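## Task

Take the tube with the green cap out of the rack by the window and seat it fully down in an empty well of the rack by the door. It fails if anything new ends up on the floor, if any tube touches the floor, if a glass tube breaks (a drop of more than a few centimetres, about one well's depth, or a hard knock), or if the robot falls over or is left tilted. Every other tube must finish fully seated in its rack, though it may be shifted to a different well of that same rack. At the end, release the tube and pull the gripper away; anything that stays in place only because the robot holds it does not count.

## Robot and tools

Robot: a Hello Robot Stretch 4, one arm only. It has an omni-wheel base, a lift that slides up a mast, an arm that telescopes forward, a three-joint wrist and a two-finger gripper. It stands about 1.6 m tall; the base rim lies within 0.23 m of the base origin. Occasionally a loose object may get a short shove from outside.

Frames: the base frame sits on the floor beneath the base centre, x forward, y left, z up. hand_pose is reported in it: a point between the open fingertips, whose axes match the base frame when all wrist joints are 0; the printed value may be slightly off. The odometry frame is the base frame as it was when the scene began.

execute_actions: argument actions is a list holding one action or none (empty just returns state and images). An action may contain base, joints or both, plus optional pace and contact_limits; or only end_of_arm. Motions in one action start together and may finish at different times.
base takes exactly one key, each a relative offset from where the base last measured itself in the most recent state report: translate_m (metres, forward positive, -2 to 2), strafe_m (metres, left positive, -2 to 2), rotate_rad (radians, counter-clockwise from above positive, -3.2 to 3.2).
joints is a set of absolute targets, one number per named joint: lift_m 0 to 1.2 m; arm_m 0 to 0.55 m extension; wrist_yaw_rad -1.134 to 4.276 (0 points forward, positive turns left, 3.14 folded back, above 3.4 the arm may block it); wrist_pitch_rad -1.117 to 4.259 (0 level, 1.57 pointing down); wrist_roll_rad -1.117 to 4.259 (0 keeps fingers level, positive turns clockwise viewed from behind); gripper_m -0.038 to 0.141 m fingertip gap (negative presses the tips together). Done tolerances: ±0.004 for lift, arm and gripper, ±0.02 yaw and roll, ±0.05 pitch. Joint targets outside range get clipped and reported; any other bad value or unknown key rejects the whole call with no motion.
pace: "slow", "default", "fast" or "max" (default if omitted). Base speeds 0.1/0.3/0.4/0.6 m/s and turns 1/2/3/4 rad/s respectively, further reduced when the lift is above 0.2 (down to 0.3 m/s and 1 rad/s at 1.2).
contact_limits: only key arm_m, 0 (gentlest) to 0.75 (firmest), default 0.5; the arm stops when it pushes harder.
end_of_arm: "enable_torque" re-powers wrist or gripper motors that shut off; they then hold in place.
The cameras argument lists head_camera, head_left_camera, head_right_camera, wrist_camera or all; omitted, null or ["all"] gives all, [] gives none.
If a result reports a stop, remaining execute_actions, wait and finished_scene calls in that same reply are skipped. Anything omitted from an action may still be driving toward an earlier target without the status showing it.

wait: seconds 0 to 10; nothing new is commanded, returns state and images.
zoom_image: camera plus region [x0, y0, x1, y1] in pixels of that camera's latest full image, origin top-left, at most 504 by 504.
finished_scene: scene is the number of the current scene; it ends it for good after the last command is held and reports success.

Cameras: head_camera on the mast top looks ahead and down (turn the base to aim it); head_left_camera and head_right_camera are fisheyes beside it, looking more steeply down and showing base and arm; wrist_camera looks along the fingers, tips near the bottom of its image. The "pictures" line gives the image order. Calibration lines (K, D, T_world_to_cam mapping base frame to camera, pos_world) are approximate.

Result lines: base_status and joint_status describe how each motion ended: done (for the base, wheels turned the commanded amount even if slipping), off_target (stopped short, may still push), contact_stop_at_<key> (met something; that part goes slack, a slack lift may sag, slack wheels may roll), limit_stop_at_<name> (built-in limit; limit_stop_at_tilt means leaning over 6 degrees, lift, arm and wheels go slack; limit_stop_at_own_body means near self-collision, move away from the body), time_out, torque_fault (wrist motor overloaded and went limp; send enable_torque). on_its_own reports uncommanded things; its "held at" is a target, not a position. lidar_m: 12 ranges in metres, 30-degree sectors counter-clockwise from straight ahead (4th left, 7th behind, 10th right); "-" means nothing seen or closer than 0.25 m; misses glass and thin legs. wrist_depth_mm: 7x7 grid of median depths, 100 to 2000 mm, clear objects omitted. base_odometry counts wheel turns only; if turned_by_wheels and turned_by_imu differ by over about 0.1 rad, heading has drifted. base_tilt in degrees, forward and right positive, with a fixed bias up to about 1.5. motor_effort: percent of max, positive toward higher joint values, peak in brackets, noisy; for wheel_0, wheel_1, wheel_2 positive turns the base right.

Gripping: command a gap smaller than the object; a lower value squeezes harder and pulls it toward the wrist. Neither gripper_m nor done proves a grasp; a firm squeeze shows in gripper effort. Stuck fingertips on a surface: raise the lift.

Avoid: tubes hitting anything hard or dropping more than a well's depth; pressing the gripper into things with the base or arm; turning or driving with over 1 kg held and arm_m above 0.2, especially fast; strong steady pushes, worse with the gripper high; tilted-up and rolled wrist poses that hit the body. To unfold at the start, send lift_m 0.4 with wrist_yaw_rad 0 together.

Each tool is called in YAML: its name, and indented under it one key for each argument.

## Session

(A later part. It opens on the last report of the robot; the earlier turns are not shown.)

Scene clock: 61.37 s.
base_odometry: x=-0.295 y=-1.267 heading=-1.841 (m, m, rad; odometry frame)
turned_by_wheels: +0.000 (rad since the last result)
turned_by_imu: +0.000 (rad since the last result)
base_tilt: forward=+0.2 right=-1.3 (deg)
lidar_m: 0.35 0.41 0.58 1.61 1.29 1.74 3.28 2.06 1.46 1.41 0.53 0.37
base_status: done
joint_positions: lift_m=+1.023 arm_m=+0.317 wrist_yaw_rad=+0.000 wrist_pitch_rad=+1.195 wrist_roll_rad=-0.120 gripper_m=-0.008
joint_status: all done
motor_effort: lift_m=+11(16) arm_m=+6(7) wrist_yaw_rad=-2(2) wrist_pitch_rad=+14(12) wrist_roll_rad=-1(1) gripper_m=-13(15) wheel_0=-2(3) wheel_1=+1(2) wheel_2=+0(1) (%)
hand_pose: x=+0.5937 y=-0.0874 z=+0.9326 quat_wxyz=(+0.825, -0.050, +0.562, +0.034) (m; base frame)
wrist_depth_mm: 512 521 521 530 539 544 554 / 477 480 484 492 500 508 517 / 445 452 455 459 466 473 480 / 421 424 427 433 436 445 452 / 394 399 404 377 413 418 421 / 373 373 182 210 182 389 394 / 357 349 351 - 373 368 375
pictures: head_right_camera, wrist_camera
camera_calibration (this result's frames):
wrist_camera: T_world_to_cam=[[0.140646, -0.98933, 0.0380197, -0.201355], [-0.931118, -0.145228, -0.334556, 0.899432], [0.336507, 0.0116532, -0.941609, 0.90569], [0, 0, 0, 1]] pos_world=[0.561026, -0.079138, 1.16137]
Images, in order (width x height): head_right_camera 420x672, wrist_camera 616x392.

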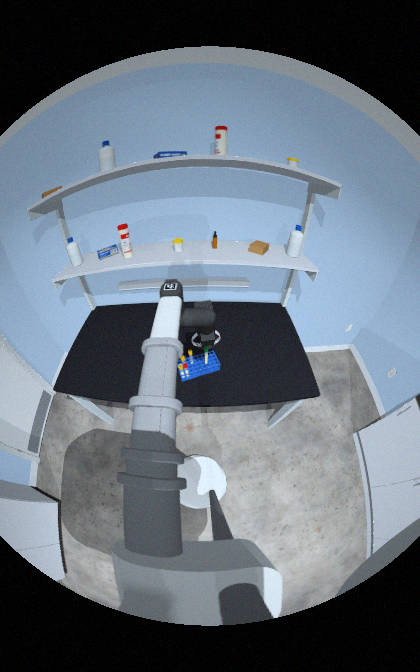

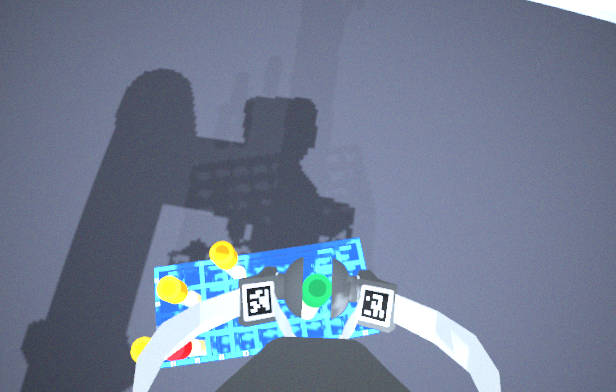

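execute_actions:
  actions:
    - {"joints":{"lift_m":1.04},"pace":"slow"}
  cameras: []

execute_actions:
  actions:
    - {"joints":{"arm_m":0.328},"pace":"slow"}
  cameras: ["wrist_camera"]

execute_actions:
  actions:
    - {"joints":{"lift_m":1.021},"pace":"slow"}
  cameras: ["wrist_camera","head_right_camera"]

zoom_image:
  camera: "head_right_camera"
  region: [170,330,230,390]

Scene clock: 62.43 s.
base_odometry: x=-0.295 y=-1.267 heading=-1.841 (m, m, rad; odometry frame)
turned_by_wheels: +0.000 (rad since the last result)
turned_by_imu: +0.000 (rad since the last result)
base_tilt: forward=+0.4 right=-1.3 (deg)
lidar_m: 0.37 0.38 0.57 1.63 1.31 1.78 3.26 2.05 1.48 1.42 0.54 0.39
base_status: not commanded
joint_positions: lift_m=+1.040 arm_m=+0.317 wrist_yaw_rad=+0.000 wrist_pitch_rad=+1.201 wrist_roll_rad=-0.120 gripper_m=-0.008
joint_status: all done
motor_effort: lift_m=+25(25) arm_m=+6(6) wrist_yaw_rad=-2(2) wrist_pitch_rad=-2(12) wrist_roll_rad=+0(1) gripper_m=-16(14) wheel_0=-2(2) wheel_1=+1(1) wheel_2=+0(0) (%)
hand_pose: x=+0.5922 y=-0.0874 z=+0.9489 quat_wxyz=(+0.824, -0.049, +0.564, +0.034) (m; base frame)
wrist_depth_mm: 517 530 530 539 544 559 564 / 492 492 500 504 512 521 525 / 462 466 466 469 477 484 492 / 433 436 439 445 452 452 459 / 407 413 413 404 424 430 430 / 387 387 181 211 183 404 407 / 368 364 370 - 382 379 389
pictures: none
No camera images: the call's "cameras" was empty. Leave "cameras" out to get every camera's image.

Scene clock: 63.37 s.
base_odometry: x=-0.295 y=-1.267 heading=-1.841 (m, m, rad; odometry frame)
turned_by_wheels: +0.000 (rad since the last result)
turned_by_imu: +0.000 (rad since the last result)
base_tilt: forward=+0.4 right=-1.3 (deg)
lidar_m: 0.37 0.38 0.58 1.63 1.31 1.76 3.31 2.08 1.47 1.41 0.51 0.38
base_status: not commanded
joint_positions: lift_m=+1.040 arm_m=+0.327 wrist_yaw_rad=+0.000 wrist_pitch_rad=+1.201 wrist_roll_rad=-0.120 gripper_m=-0.008
joint_status: all done
motor_effort: lift_m=+25(25) arm_m=+6(7) wrist_yaw_rad=-2(3) wrist_pitch_rad=-3(3) wrist_roll_rad=+1(1) gripper_m=-16(16) wheel_0=-2(2) wheel_1=+1(1) wheel_2=+0(0) (%)
hand_pose: x=+0.6021 y=-0.0874 z=+0.9489 quat_wxyz=(+0.824, -0.049, +0.564, +0.034) (m; base frame)
wrist_depth_mm: 521 525 535 539 544 554 559 / 492 492 500 508 508 525 530 / 459 462 469 473 473 488 492 / 430 436 439 445 445 455 455 / 407 410 418 421 424 430 430 / 382 384 181 210 183 404 404 / 368 368 330 - 379 377 387
pictures: wrist_camera
camera_calibration (this result's frames):
wrist_camera: T_world_to_cam=[[0.140857, -0.989329, 0.0372393, -0.202553], [-0.93296, -0.14523, -0.329383, 0.908976], [0.331276, 0.0116531, -0.943462, 0.923088], [0, 0, 0, 1]] pos_world=[0.570772, -0.0791379, 1.17784]
Images, in order (width x height): wrist_camera 616x392.

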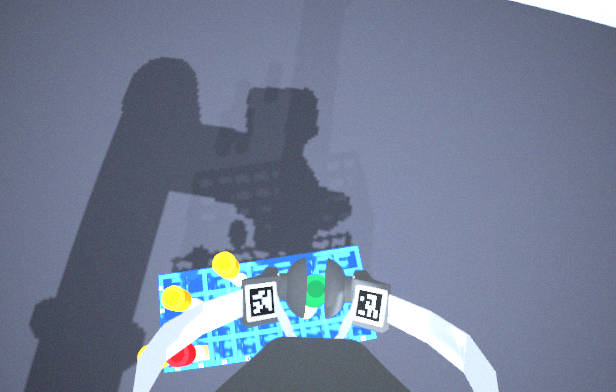

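Scene clock: 64.27 s.
base_odometry: x=-0.295 y=-1.267 heading=-1.841 (m, m, rad; odometry frame)
turned_by_wheels: +0.000 (rad since the last result)
turned_by_imu: +0.000 (rad since the last result)
base_tilt: forward=+0.4 right=-1.3 (deg)
lidar_m: 0.35 0.38 0.58 1.62 1.30 1.74 3.32 2.04 1.49 1.41 0.52 0.38
base_status: not commanded
joint_positions: lift_m=+1.022 arm_m=+0.327 wrist_yaw_rad=+0.000 wrist_pitch_rad=+1.194 wrist_roll_rad=-0.120 gripper_m=-0.008
joint_status: all done
motor_effort: lift_m=+11(24) arm_m=+6(6) wrist_yaw_rad=-2(2) wrist_pitch_rad=+15(14) wrist_roll_rad=+0(1) gripper_m=-11(15) wheel_0=-2(2) wheel_1=+1(1) wheel_2=+0(0) (%)
hand_pose: x=+0.6039 y=-0.0874 z=+0.9317 quat_wxyz=(+0.825, -0.050, +0.561, +0.034) (m; base frame)
wrist_depth_mm: 504 521 521 525 535 544 554 / 480 480 484 488 500 508 512 / 445 452 455 459 466 473 480 / 418 424 430 433 436 442 445 / 394 399 404 410 413 415 418 / 370 373 181 209 182 392 394 / 355 349 315 - 366 368 377
pictures: head_right_camera, wrist_camera
camera_calibration (this result's frames):
wrist_camera: T_world_to_cam=[[0.140604, -0.989332, 0.0381114, -0.202816], [-0.930902, -0.145211, -0.335163, 0.909059], [0.337122, 0.0116474, -0.941389, 0.900822], [0, 0, 0, 1]] pos_world=[0.571075, -0.0791393, 1.16044]
Images, in order (width x height): head_right_camera 420x672, wrist_camera 616x392.

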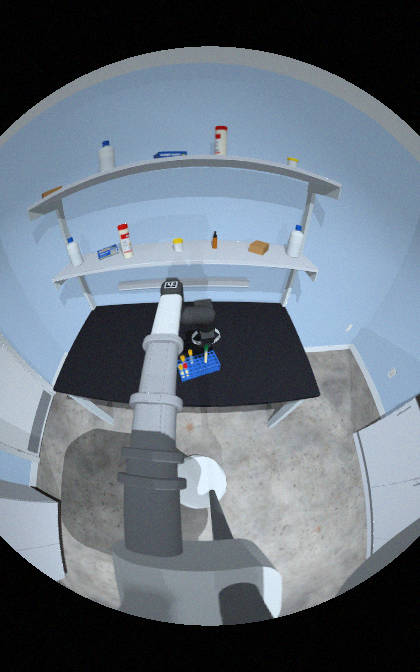

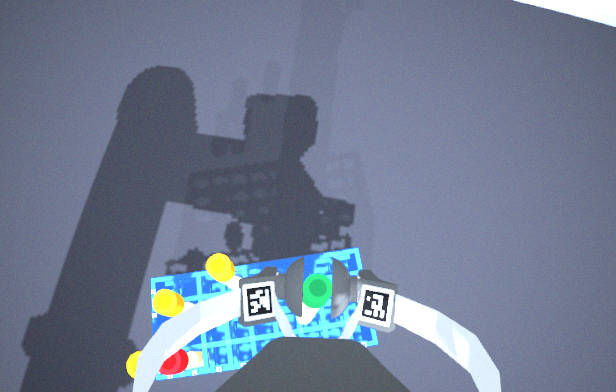

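Region (170, 330, 230, 390) of head_right_camera's 420x672 image, scaled by 8.400, with more detail than that image has.

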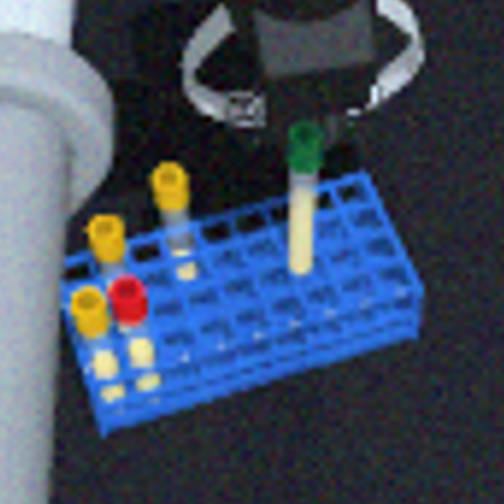

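execute_actions:
  actions:
    - {"joints":{"lift_m":1.04},"pace":"slow"}
  cameras: []

execute_actions:
  actions:
    - {"joints":{"arm_m":0.291,"wrist_pitch_rad":1.1},"pace":"slow"}
  cameras: []

execute_actions:
  actions:
    - {"joints":{"lift_m":1.022},"pace":"slow"}
  cameras: ["wrist_camera","head_right_camera"]

zoom_image:
  camera: "head_right_camera"
  region: [190,345,225,380]

zoom_image:
  camera: "wrist_camera"
  region: [260,260,380,350]

Scene clock: 65.53 s.
base_odometry: x=-0.295 y=-1.267 heading=-1.841 (m, m, rad; odometry frame)
turned_by_wheels: +0.000 (rad since the last result)
turned_by_imu: +0.000 (rad since the last result)
base_tilt: forward=+0.4 right=-1.2 (deg)
lidar_m: 0.35 0.39 0.58 1.60 1.28 1.74 3.29 2.06 1.48 1.41 0.51 0.38
base_status: not commanded
joint_positions: lift_m=+1.040 arm_m=+0.327 wrist_yaw_rad=+0.000 wrist_pitch_rad=+1.201 wrist_roll_rad=-0.120 gripper_m=-0.008
joint_status: all done
motor_effort: lift_m=+25(25) arm_m=+6(6) wrist_yaw_rad=-2(2) wrist_pitch_rad=-4(14) wrist_roll_rad=+1(2) gripper_m=-15(18) wheel_0=-2(2) wheel_1=+1(1) wheel_2=+0(0) (%)
hand_pose: x=+0.6022 y=-0.0874 z=+0.9489 quat_wxyz=(+0.824, -0.049, +0.564, +0.034) (m; base frame)
wrist_depth_mm: 521 530 530 535 544 554 564 / 492 492 500 504 508 517 525 / 462 466 469 473 480 484 488 / 430 433 442 449 455 455 455 / 407 413 413 415 424 424 430 / 387 387 181 210 183 402 407 / 370 368 332 - 382 379 389
pictures: none
No camera images: the call's "cameras" was empty. Leave "cameras" out to get every camera's image.

Scene clock: 67.03 s.
base_odometry: x=-0.295 y=-1.267 heading=-1.841 (m, m, rad; odometry frame)
turned_by_wheels: +0.000 (rad since the last result)
turned_by_imu: +0.000 (rad since the last result)
base_tilt: forward=+0.1 right=-1.3 (deg)
lidar_m: 0.37 0.40 0.57 1.61 1.29 1.74 3.33 2.06 1.51 1.42 0.53 0.39
base_status: not commanded
joint_positions: lift_m=+1.040 arm_m=+0.292 wrist_yaw_rad=+0.000 wrist_pitch_rad=+1.102 wrist_roll_rad=-0.120 gripper_m=-0.008
joint_status: all done
motor_effort: lift_m=+25(25) arm_m=-6(7) wrist_yaw_rad=-2(3) wrist_pitch_rad=-4(11) wrist_roll_rad=+1(0) gripper_m=-18(14) wheel_0=-2(2) wheel_1=+1(1) wheel_2=+0(0) (%)
hand_pose: x=+0.5935 y=-0.0874 z=+0.9605 quat_wxyz=(+0.851, -0.051, +0.522, +0.031) (m; base frame)
wrist_depth_mm: 585 597 597 615 627 634 676 / 539 539 549 559 564 580 597 / 492 496 504 512 521 530 544 / 452 459 466 469 480 484 496 / 424 427 433 442 449 455 455 / 389 394 181 210 184 418 424 / 373 366 340 - 389 384 397
pictures: none
No camera images: the call's "cameras" was empty. Leave "cameras" out to get every camera's image.

Scene clock: 67.93 s.
base_odometry: x=-0.295 y=-1.267 heading=-1.841 (m, m, rad; odometry frame)
turned_by_wheels: +0.000 (rad since the last result)
turned_by_imu: +0.000 (rad since the last result)
base_tilt: forward=+0.2 right=-1.4 (deg)
lidar_m: 0.38 0.40 0.57 1.62 1.29 1.72 3.30 2.04 1.49 1.43 0.51 0.38
base_status: not commanded
joint_positions: lift_m=+1.022 arm_m=+0.292 wrist_yaw_rad=+0.000 wrist_pitch_rad=+1.101 wrist_roll_rad=-0.120 gripper_m=-0.008
joint_status: all done
motor_effort: lift_m=+16(24) arm_m=-6(6) wrist_yaw_rad=-2(2) wrist_pitch_rad=-5(6) wrist_roll_rad=+0(0) gripper_m=-16(16) wheel_0=-2(2) wheel_1=+1(1) wheel_2=+0(0) (%)
hand_pose: x=+0.5935 y=-0.0874 z=+0.9433 quat_wxyz=(+0.851, -0.051, +0.522, +0.031) (m; base frame)
wrist_depth_mm: 559 569 574 580 597 615 647 / 517 517 525 535 549 564 574 / 473 477 488 488 500 508 521 / 433 439 445 455 459 466 477 / 402 410 415 421 427 436 436 / 377 377 181 210 183 402 407 / 357 349 320 - 375 370 384
pictures: head_right_camera, wrist_camera
camera_calibration (this result's frames):
wrist_camera: T_world_to_cam=[[0.136454, -0.989333, 0.0509987, -0.211494], [-0.895752, -0.145206, -0.420171, 0.962629], [0.423094, 0.0116518, -0.906011, 0.83081], [0, 0, 0, 1]] pos_world=[0.539625, -0.0791393, 1.16798]
Images, in order (width x height): head_right_camera 420x672, wrist_camera 616x392.

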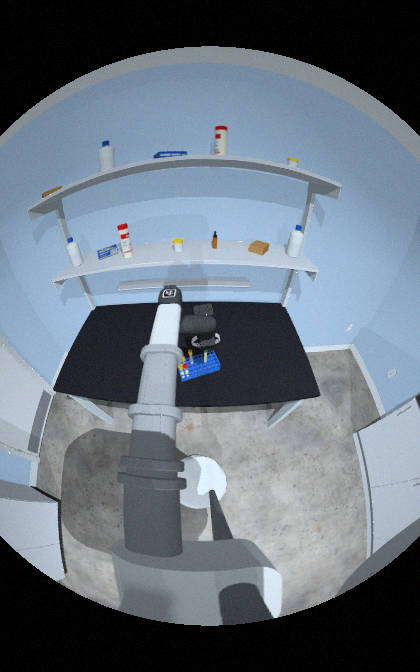

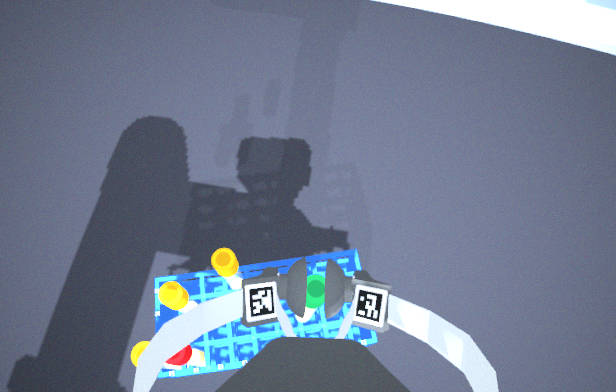

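Region (190, 345, 225, 380) of head_right_camera's 420x672 image, scaled by 14.400, with more detail than that image has.

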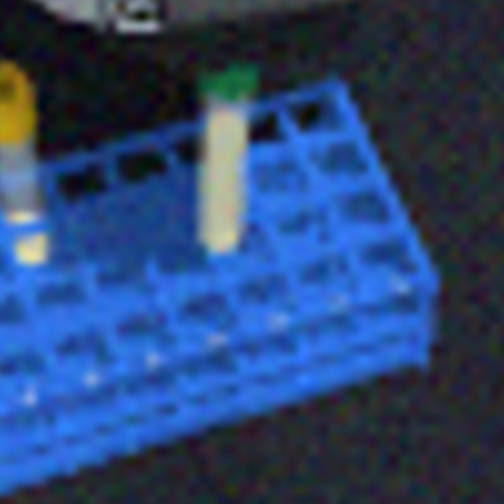

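Region (260, 260, 380, 350) of wrist_camera's 616x392 image, scaled by 4.200; it fills the top 378 rows of this view, and the rest is white.

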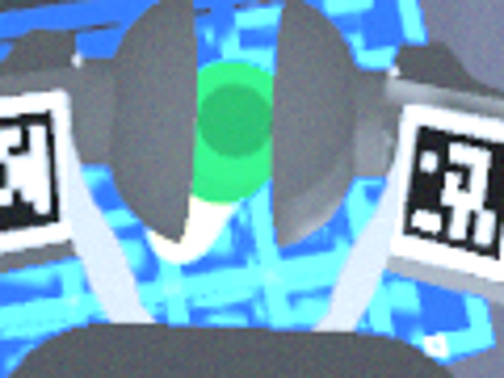

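execute_actions:
  actions:
    - {"joints":{"wrist_roll_rad":-0.29,"lift_m":1.026},"pace":"slow"}
  cameras: []

execute_actions:
  actions:
    - {"joints":{"lift_m":1.012},"pace":"slow"}
  cameras: ["wrist_camera","head_right_camera"]

zoom_image:
  camera: "head_right_camera"
  region: [190,345,225,380]

zoom_image:
  camera: "wrist_camera"
  region: [260,260,380,350]

Scene clock: 68.87 s.
base_odometry: x=-0.295 y=-1.267 heading=-1.841 (m, m, rad; odometry frame)
turned_by_wheels: +0.000 (rad since the last result)
turned_by_imu: +0.000 (rad since the last result)
base_tilt: forward=+0.3 right=-1.2 (deg)
lidar_m: 0.35 0.39 0.56 1.62 1.30 1.73 3.32 2.06 1.50 1.42 0.54 0.40
base_status: not commanded
joint_positions: lift_m=+1.026 arm_m=+0.292 wrist_yaw_rad=+0.000 wrist_pitch_rad=+1.101 wrist_roll_rad=-0.290 gripper_m=-0.008
joint_status: all done
motor_effort: lift_m=+25(25) arm_m=-6(6) wrist_yaw_rad=-2(2) wrist_pitch_rad=-4(4) wrist_roll_rad=-1(2) gripper_m=-21(17) wheel_0=-2(2) wheel_1=+1(1) wheel_2=+0(0) (%)
hand_pose: x=+0.5935 y=-0.0874 z=+0.9465 quat_wxyz=(+0.843, -0.123, +0.518, +0.076) (m; base frame)
wrist_depth_mm: 512 535 554 580 603 661 647 / 480 496 517 535 559 585 615 / 445 455 473 492 512 530 559 / 413 427 442 455 469 496 508 / 384 397 397 424 439 452 469 / 359 364 181 211 183 421 433 / 343 343 355 - 384 392 404
pictures: none
No camera images: the call's "cameras" was empty. Leave "cameras" out to get every camera's image.

Scene clock: 69.67 s.
base_odometry: x=-0.295 y=-1.267 heading=-1.841 (m, m, rad; odometry frame)
turned_by_wheels: +0.000 (rad since the last result)
turned_by_imu: +0.000 (rad since the last result)
base_tilt: forward=+0.3 right=-1.3 (deg)
lidar_m: 0.31 0.42 0.57 1.61 1.31 1.73 3.32 2.06 1.46 1.42 0.54 0.38
base_status: not commanded
joint_positions: lift_m=+1.012 arm_m=+0.292 wrist_yaw_rad=+0.000 wrist_pitch_rad=+1.101 wrist_roll_rad=-0.290 gripper_m=-0.008
joint_status: all done
motor_effort: lift_m=+16(25) arm_m=-6(6) wrist_yaw_rad=-2(2) wrist_pitch_rad=-6(3) wrist_roll_rad=-2(1) gripper_m=-18(14) wheel_0=-2(2) wheel_1=+1(1) wheel_2=+0(0) (%)
hand_pose: x=+0.5935 y=-0.0874 z=+0.9333 quat_wxyz=(+0.843, -0.123, +0.518, +0.076) (m; base frame)
wrist_depth_mm: 500 517 539 559 585 640 634 / 466 477 496 512 539 569 591 / 427 442 462 473 496 512 535 / 397 413 427 442 459 473 492 / 370 382 340 413 424 439 452 / 349 345 181 211 184 407 421 / 330 332 343 - 375 377 394
pictures: head_right_camera, wrist_camera
camera_calibration (this result's frames):
wrist_camera: T_world_to_cam=[[0.283722, -0.950634, 0.125687, -0.364712], [-0.861166, -0.310257, -0.402659, 0.907134], [0.421777, 0.00600597, -0.90668, 0.822668], [0, 0, 0, 1]] pos_world=[0.537687, -0.0702041, 1.157]
Images, in order (width x height): head_right_camera 420x672, wrist_camera 616x392.

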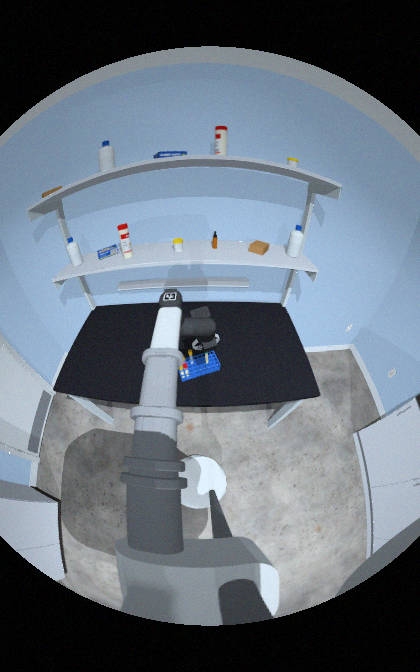

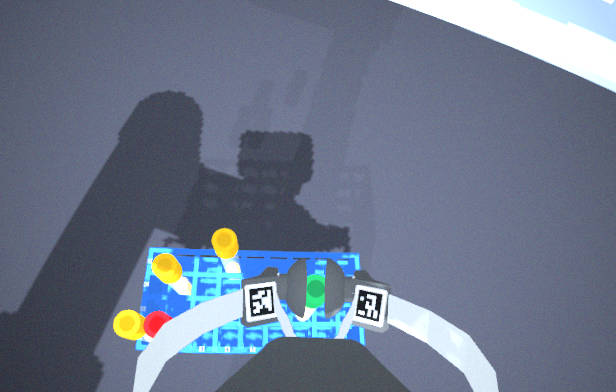

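Region (190, 345, 225, 380) of head_right_camera's 420x672 image, scaled by 14.400, with more detail than that image has.

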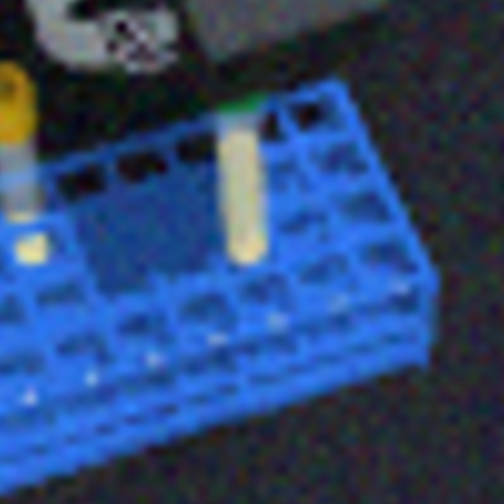

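Region (260, 260, 380, 350) of wrist_camera's 616x392 image, scaled by 4.200; it fills the top 378 rows of this view, and the rest is white.

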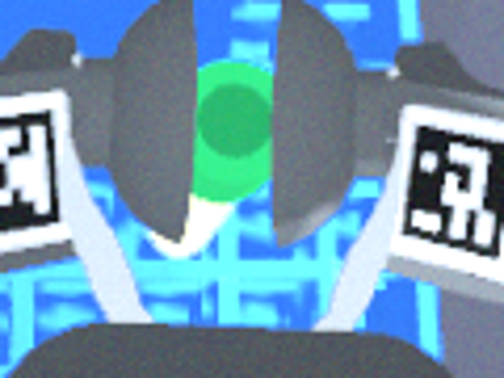

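execute_actions:
  actions:
    - {"joints":{"lift_m":0.998},"pace":"slow"}
  cameras: ["head_right_camera"]

zoom_image:
  camera: "head_right_camera"
  region: [190,345,225,380]

Scene clock: 70.70 s.
base_odometry: x=-0.295 y=-1.267 heading=-1.841 (m, m, rad; odometry frame)
turned_by_wheels: +0.000 (rad since the last result)
turned_by_imu: +0.000 (rad since the last result)
base_tilt: forward=+0.3 right=-1.2 (deg)
lidar_m: 0.37 0.41 0.58 1.62 1.31 1.75 3.33 2.08 1.49 1.42 0.54 0.39
base_status: not commanded
joint_positions: lift_m=+0.998 arm_m=+0.292 wrist_yaw_rad=+0.000 wrist_pitch_rad=+1.101 wrist_roll_rad=-0.290 gripper_m=-0.008
joint_status: all done
motor_effort: lift_m=+16(16) arm_m=-6(6) wrist_yaw_rad=-2(2) wrist_pitch_rad=-5(4) wrist_roll_rad=+0(0) gripper_m=-19(17) wheel_0=-2(2) wheel_1=+1(1) wheel_2=+0(0) (%)
hand_pose: x=+0.5935 y=-0.0874 z=+0.9193 quat_wxyz=(+0.843, -0.123, +0.518, +0.076) (m; base frame)
wrist_depth_mm: 480 500 521 539 569 603 640 / 445 459 480 500 521 549 574 / 410 427 442 459 477 496 517 / 384 397 410 427 442 459 473 / 359 366 340 373 413 421 436 / 338 309 181 210 184 394 407 / 319 322 332 - 359 364 379
pictures: head_right_camera
Images, in order (width x height): head_right_camera 420x672.

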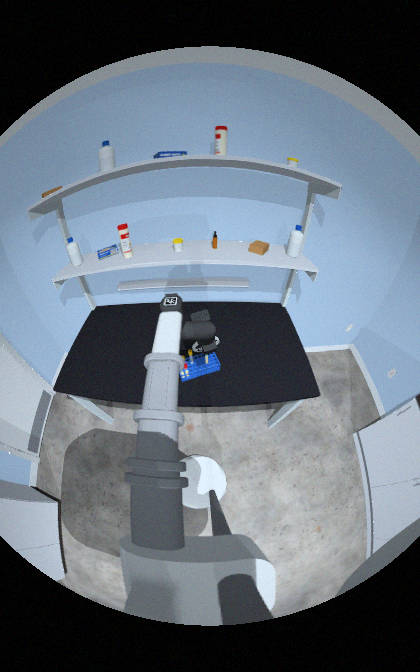

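Region (190, 345, 225, 380) of head_right_camera's 420x672 image, scaled by 14.400, with more detail than that image has.

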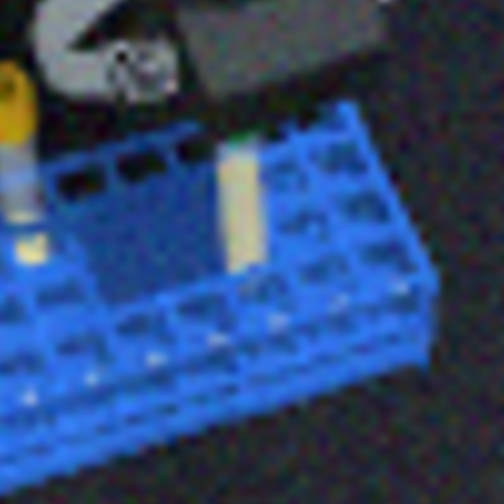

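In.

execute_actions:
  actions:
    - {"joints":{"lift_m":0.968},"pace":"slow"}
  cameras: ["wrist_camera"]

execute_actions:
  actions:
    - {"joints":{"gripper_m":0.022},"pace":"slow"}
  cameras: []

execute_actions:
  actions:
    - {"joints":{"lift_m":1.04}}
  cameras: []

execute_actions:
  actions:
    - {"base":{"translate_m":-0.2},"joints":{"arm_m":0,"wrist_pitch_rad":0.5},"pace":"fast"}
  cameras: ["wrist_camera"]

Scene clock: 72.30 s.
base_odometry: x=-0.295 y=-1.267 heading=-1.841 (m, m, rad; odometry frame)
turned_by_wheels: +0.000 (rad since the last result)
turned_by_imu: -0.001 (rad since the last result)
base_tilt: forward=+0.3 right=-1.2 (deg)
lidar_m: 0.36 0.40 0.58 1.61 1.29 1.74 3.28 2.06 1.51 1.42 0.53 0.38
base_status: not commanded
joint_positions: lift_m=+0.968 arm_m=+0.292 wrist_yaw_rad=+0.000 wrist_pitch_rad=+1.101 wrist_roll_rad=-0.290 gripper_m=-0.008
joint_status: all done
motor_effort: lift_m=+15(15) arm_m=-6(6) wrist_yaw_rad=-2(2) wrist_pitch_rad=-3(5) wrist_roll_rad=+1(0) gripper_m=-13(14) wheel_0=-2(2) wheel_1=+1(1) wheel_2=+0(0) (%)
hand_pose: x=+0.5937 y=-0.0874 z=+0.8894 quat_wxyz=(+0.843, -0.123, +0.518, +0.076) (m; base frame)
wrist_depth_mm: 442 459 477 504 525 554 591 / 410 424 442 462 480 504 530 / 382 394 410 424 439 462 480 / 355 366 379 392 410 421 436 / 332 334 314 307 375 392 402 / 310 221 181 211 182 364 373 / 294 294 307 - 332 334 351
pictures: wrist_camera
camera_calibration (this result's frames):
wrist_camera: T_world_to_cam=[[0.28365, -0.950631, 0.125868, -0.359364], [-0.860911, -0.310265, -0.403197, 0.889938], [0.422344, 0.00600567, -0.906416, 0.782268], [0, 0, 0, 1]] pos_world=[0.537706, -0.0702037, 1.11311]
Images, in order (width x height): wrist_camera 616x392.

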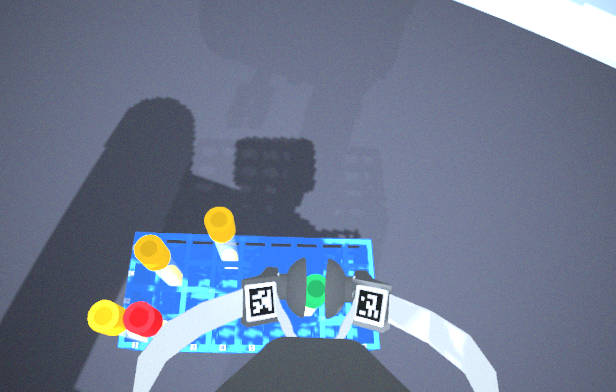

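Scene clock: 73.70 s.
base_odometry: x=-0.295 y=-1.267 heading=-1.841 (m, m, rad; odometry frame)
turned_by_wheels: +0.000 (rad since the last result)
turned_by_imu: +0.000 (rad since the last result)
base_tilt: forward=+0.5 right=-1.4 (deg)
lidar_m: 0.36 0.39 0.57 1.61 1.30 1.76 3.31 2.04 1.49 1.38 0.52 0.39
base_status: not commanded
joint_positions: lift_m=+0.968 arm_m=+0.292 wrist_yaw_rad=+0.000 wrist_pitch_rad=+1.101 wrist_roll_rad=-0.290 gripper_m=+0.022
joint_status: all done
motor_effort: lift_m=+16(16) arm_m=-6(6) wrist_yaw_rad=-2(3) wrist_pitch_rad=-3(2) wrist_roll_rad=+0(1) gripper_m=-5(13) wheel_0=-2(2) wheel_1=+1(1) wheel_2=+0(0) (%)
hand_pose: x=+0.5937 y=-0.0874 z=+0.8894 quat_wxyz=(+0.843, -0.123, +0.518, +0.075) (m; base frame)
wrist_depth_mm: 442 462 480 500 525 559 597 / 413 427 442 455 480 504 525 / 379 392 407 424 442 455 480 / 353 368 377 389 407 421 439 / 330 332 314 307 375 389 402 / 310 268 187 228 190 364 373 / 294 296 310 - 330 338 347
pictures: none
No camera images: the call's "cameras" was empty. Leave "cameras" out to get every camera's image.

Scene clock: 74.97 s.
base_odometry: x=-0.295 y=-1.267 heading=-1.841 (m, m, rad; odometry frame)
turned_by_wheels: +0.000 (rad since the last result)
turned_by_imu: +0.000 (rad since the last result)
base_tilt: forward=+0.4 right=-1.3 (deg)
lidar_m: 0.35 0.39 0.58 1.61 1.31 1.74 3.30 2.05 1.50 1.41 0.50 0.39
base_status: not commanded
joint_positions: lift_m=+1.040 arm_m=+0.292 wrist_yaw_rad=+0.000 wrist_pitch_rad=+1.101 wrist_roll_rad=-0.290 gripper_m=+0.022
joint_status: all done
motor_effort: lift_m=+25(25) arm_m=-6(6) wrist_yaw_rad=-2(2) wrist_pitch_rad=-3(3) wrist_roll_rad=-1(3) gripper_m=-5(4) wheel_0=-2(2) wheel_1=+1(1) wheel_2=+0(0) (%)
hand_pose: x=+0.5936 y=-0.0874 z=+0.9606 quat_wxyz=(+0.843, -0.123, +0.518, +0.076) (m; base frame)
wrist_depth_mm: 535 554 574 597 634 668 654 / 496 512 530 554 580 609 634 / 459 473 488 512 530 549 574 / 424 439 455 473 488 512 525 / 399 413 418 439 452 469 484 / 373 377 188 294 190 436 449 / 355 357 366 - 399 404 424
pictures: none
No camera images: the call's "cameras" was empty. Leave "cameras" out to get every camera's image.

Scene clock: 77.00 s.
base_odometry: x=-0.241 y=-1.074 heading=-1.841 (m, m, rad; odometry frame)
turned_by_wheels: +0.000 (rad since the last result)
turned_by_imu: +0.000 (rad since the last result)
base_tilt: forward=+0.3 right=-1.2 (deg)
lidar_m: 0.55 0.61 0.88 1.25 1.25 1.92 2.76 2.03 1.49 1.40 0.80 0.58
base_status: done
joint_positions: lift_m=+1.040 arm_m=+0.002 wrist_yaw_rad=+0.000 wrist_pitch_rad=+0.502 wrist_roll_rad=-0.290 gripper_m=+0.022
joint_status: all done
motor_effort: lift_m=+24(25) arm_m=-6(4) wrist_yaw_rad=-1(3) wrist_pitch_rad=-6(15) wrist_roll_rad=-1(1) gripper_m=-4(2) wheel_0=+1(6) wheel_1=+1(9) wheel_2=+0(8) (%)
hand_pose: x=+0.4253 y=-0.0875 z=+1.0790 quat_wxyz=(+0.959, -0.140, +0.246, +0.036) (m; base frame)
wrist_depth_mm: 1205 1138 1098 1078 1025 991 976 / 1182 1255 1160 1160 1098 1042 991 / 854 946 1098 1229 1160 1138 1078 / 683 750 842 976 1118 1205 1160 / 569 621 661 691 854 991 1281 / 1255 564 187 569 190 768 1336 / 1138 1205 1255 - 585 621 715
pictures: wrist_camera
camera_calibration (this result's frames):
wrist_camera: T_world_to_cam=[[0.163103, -0.950683, 0.263817, -0.433136], [-0.484113, -0.310111, -0.818209, 1.10899], [0.85967, 0.00573535, -0.510818, 0.412345], [0, 0, 0, 1]] pos_world=[0.253043, -0.0702291, 1.23229]
Images, in order (width x height): wrist_camera 616x392.

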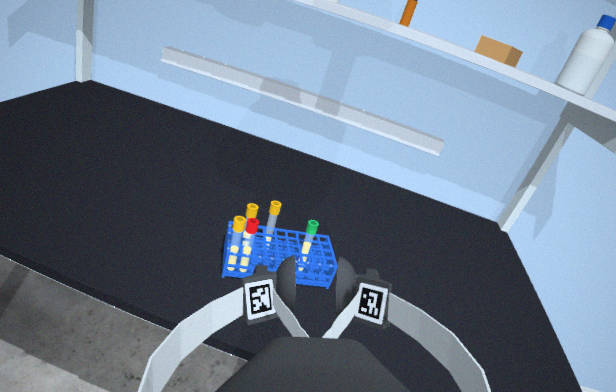

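finished_scene:
  scene: 1

The scene is finished: the task was done.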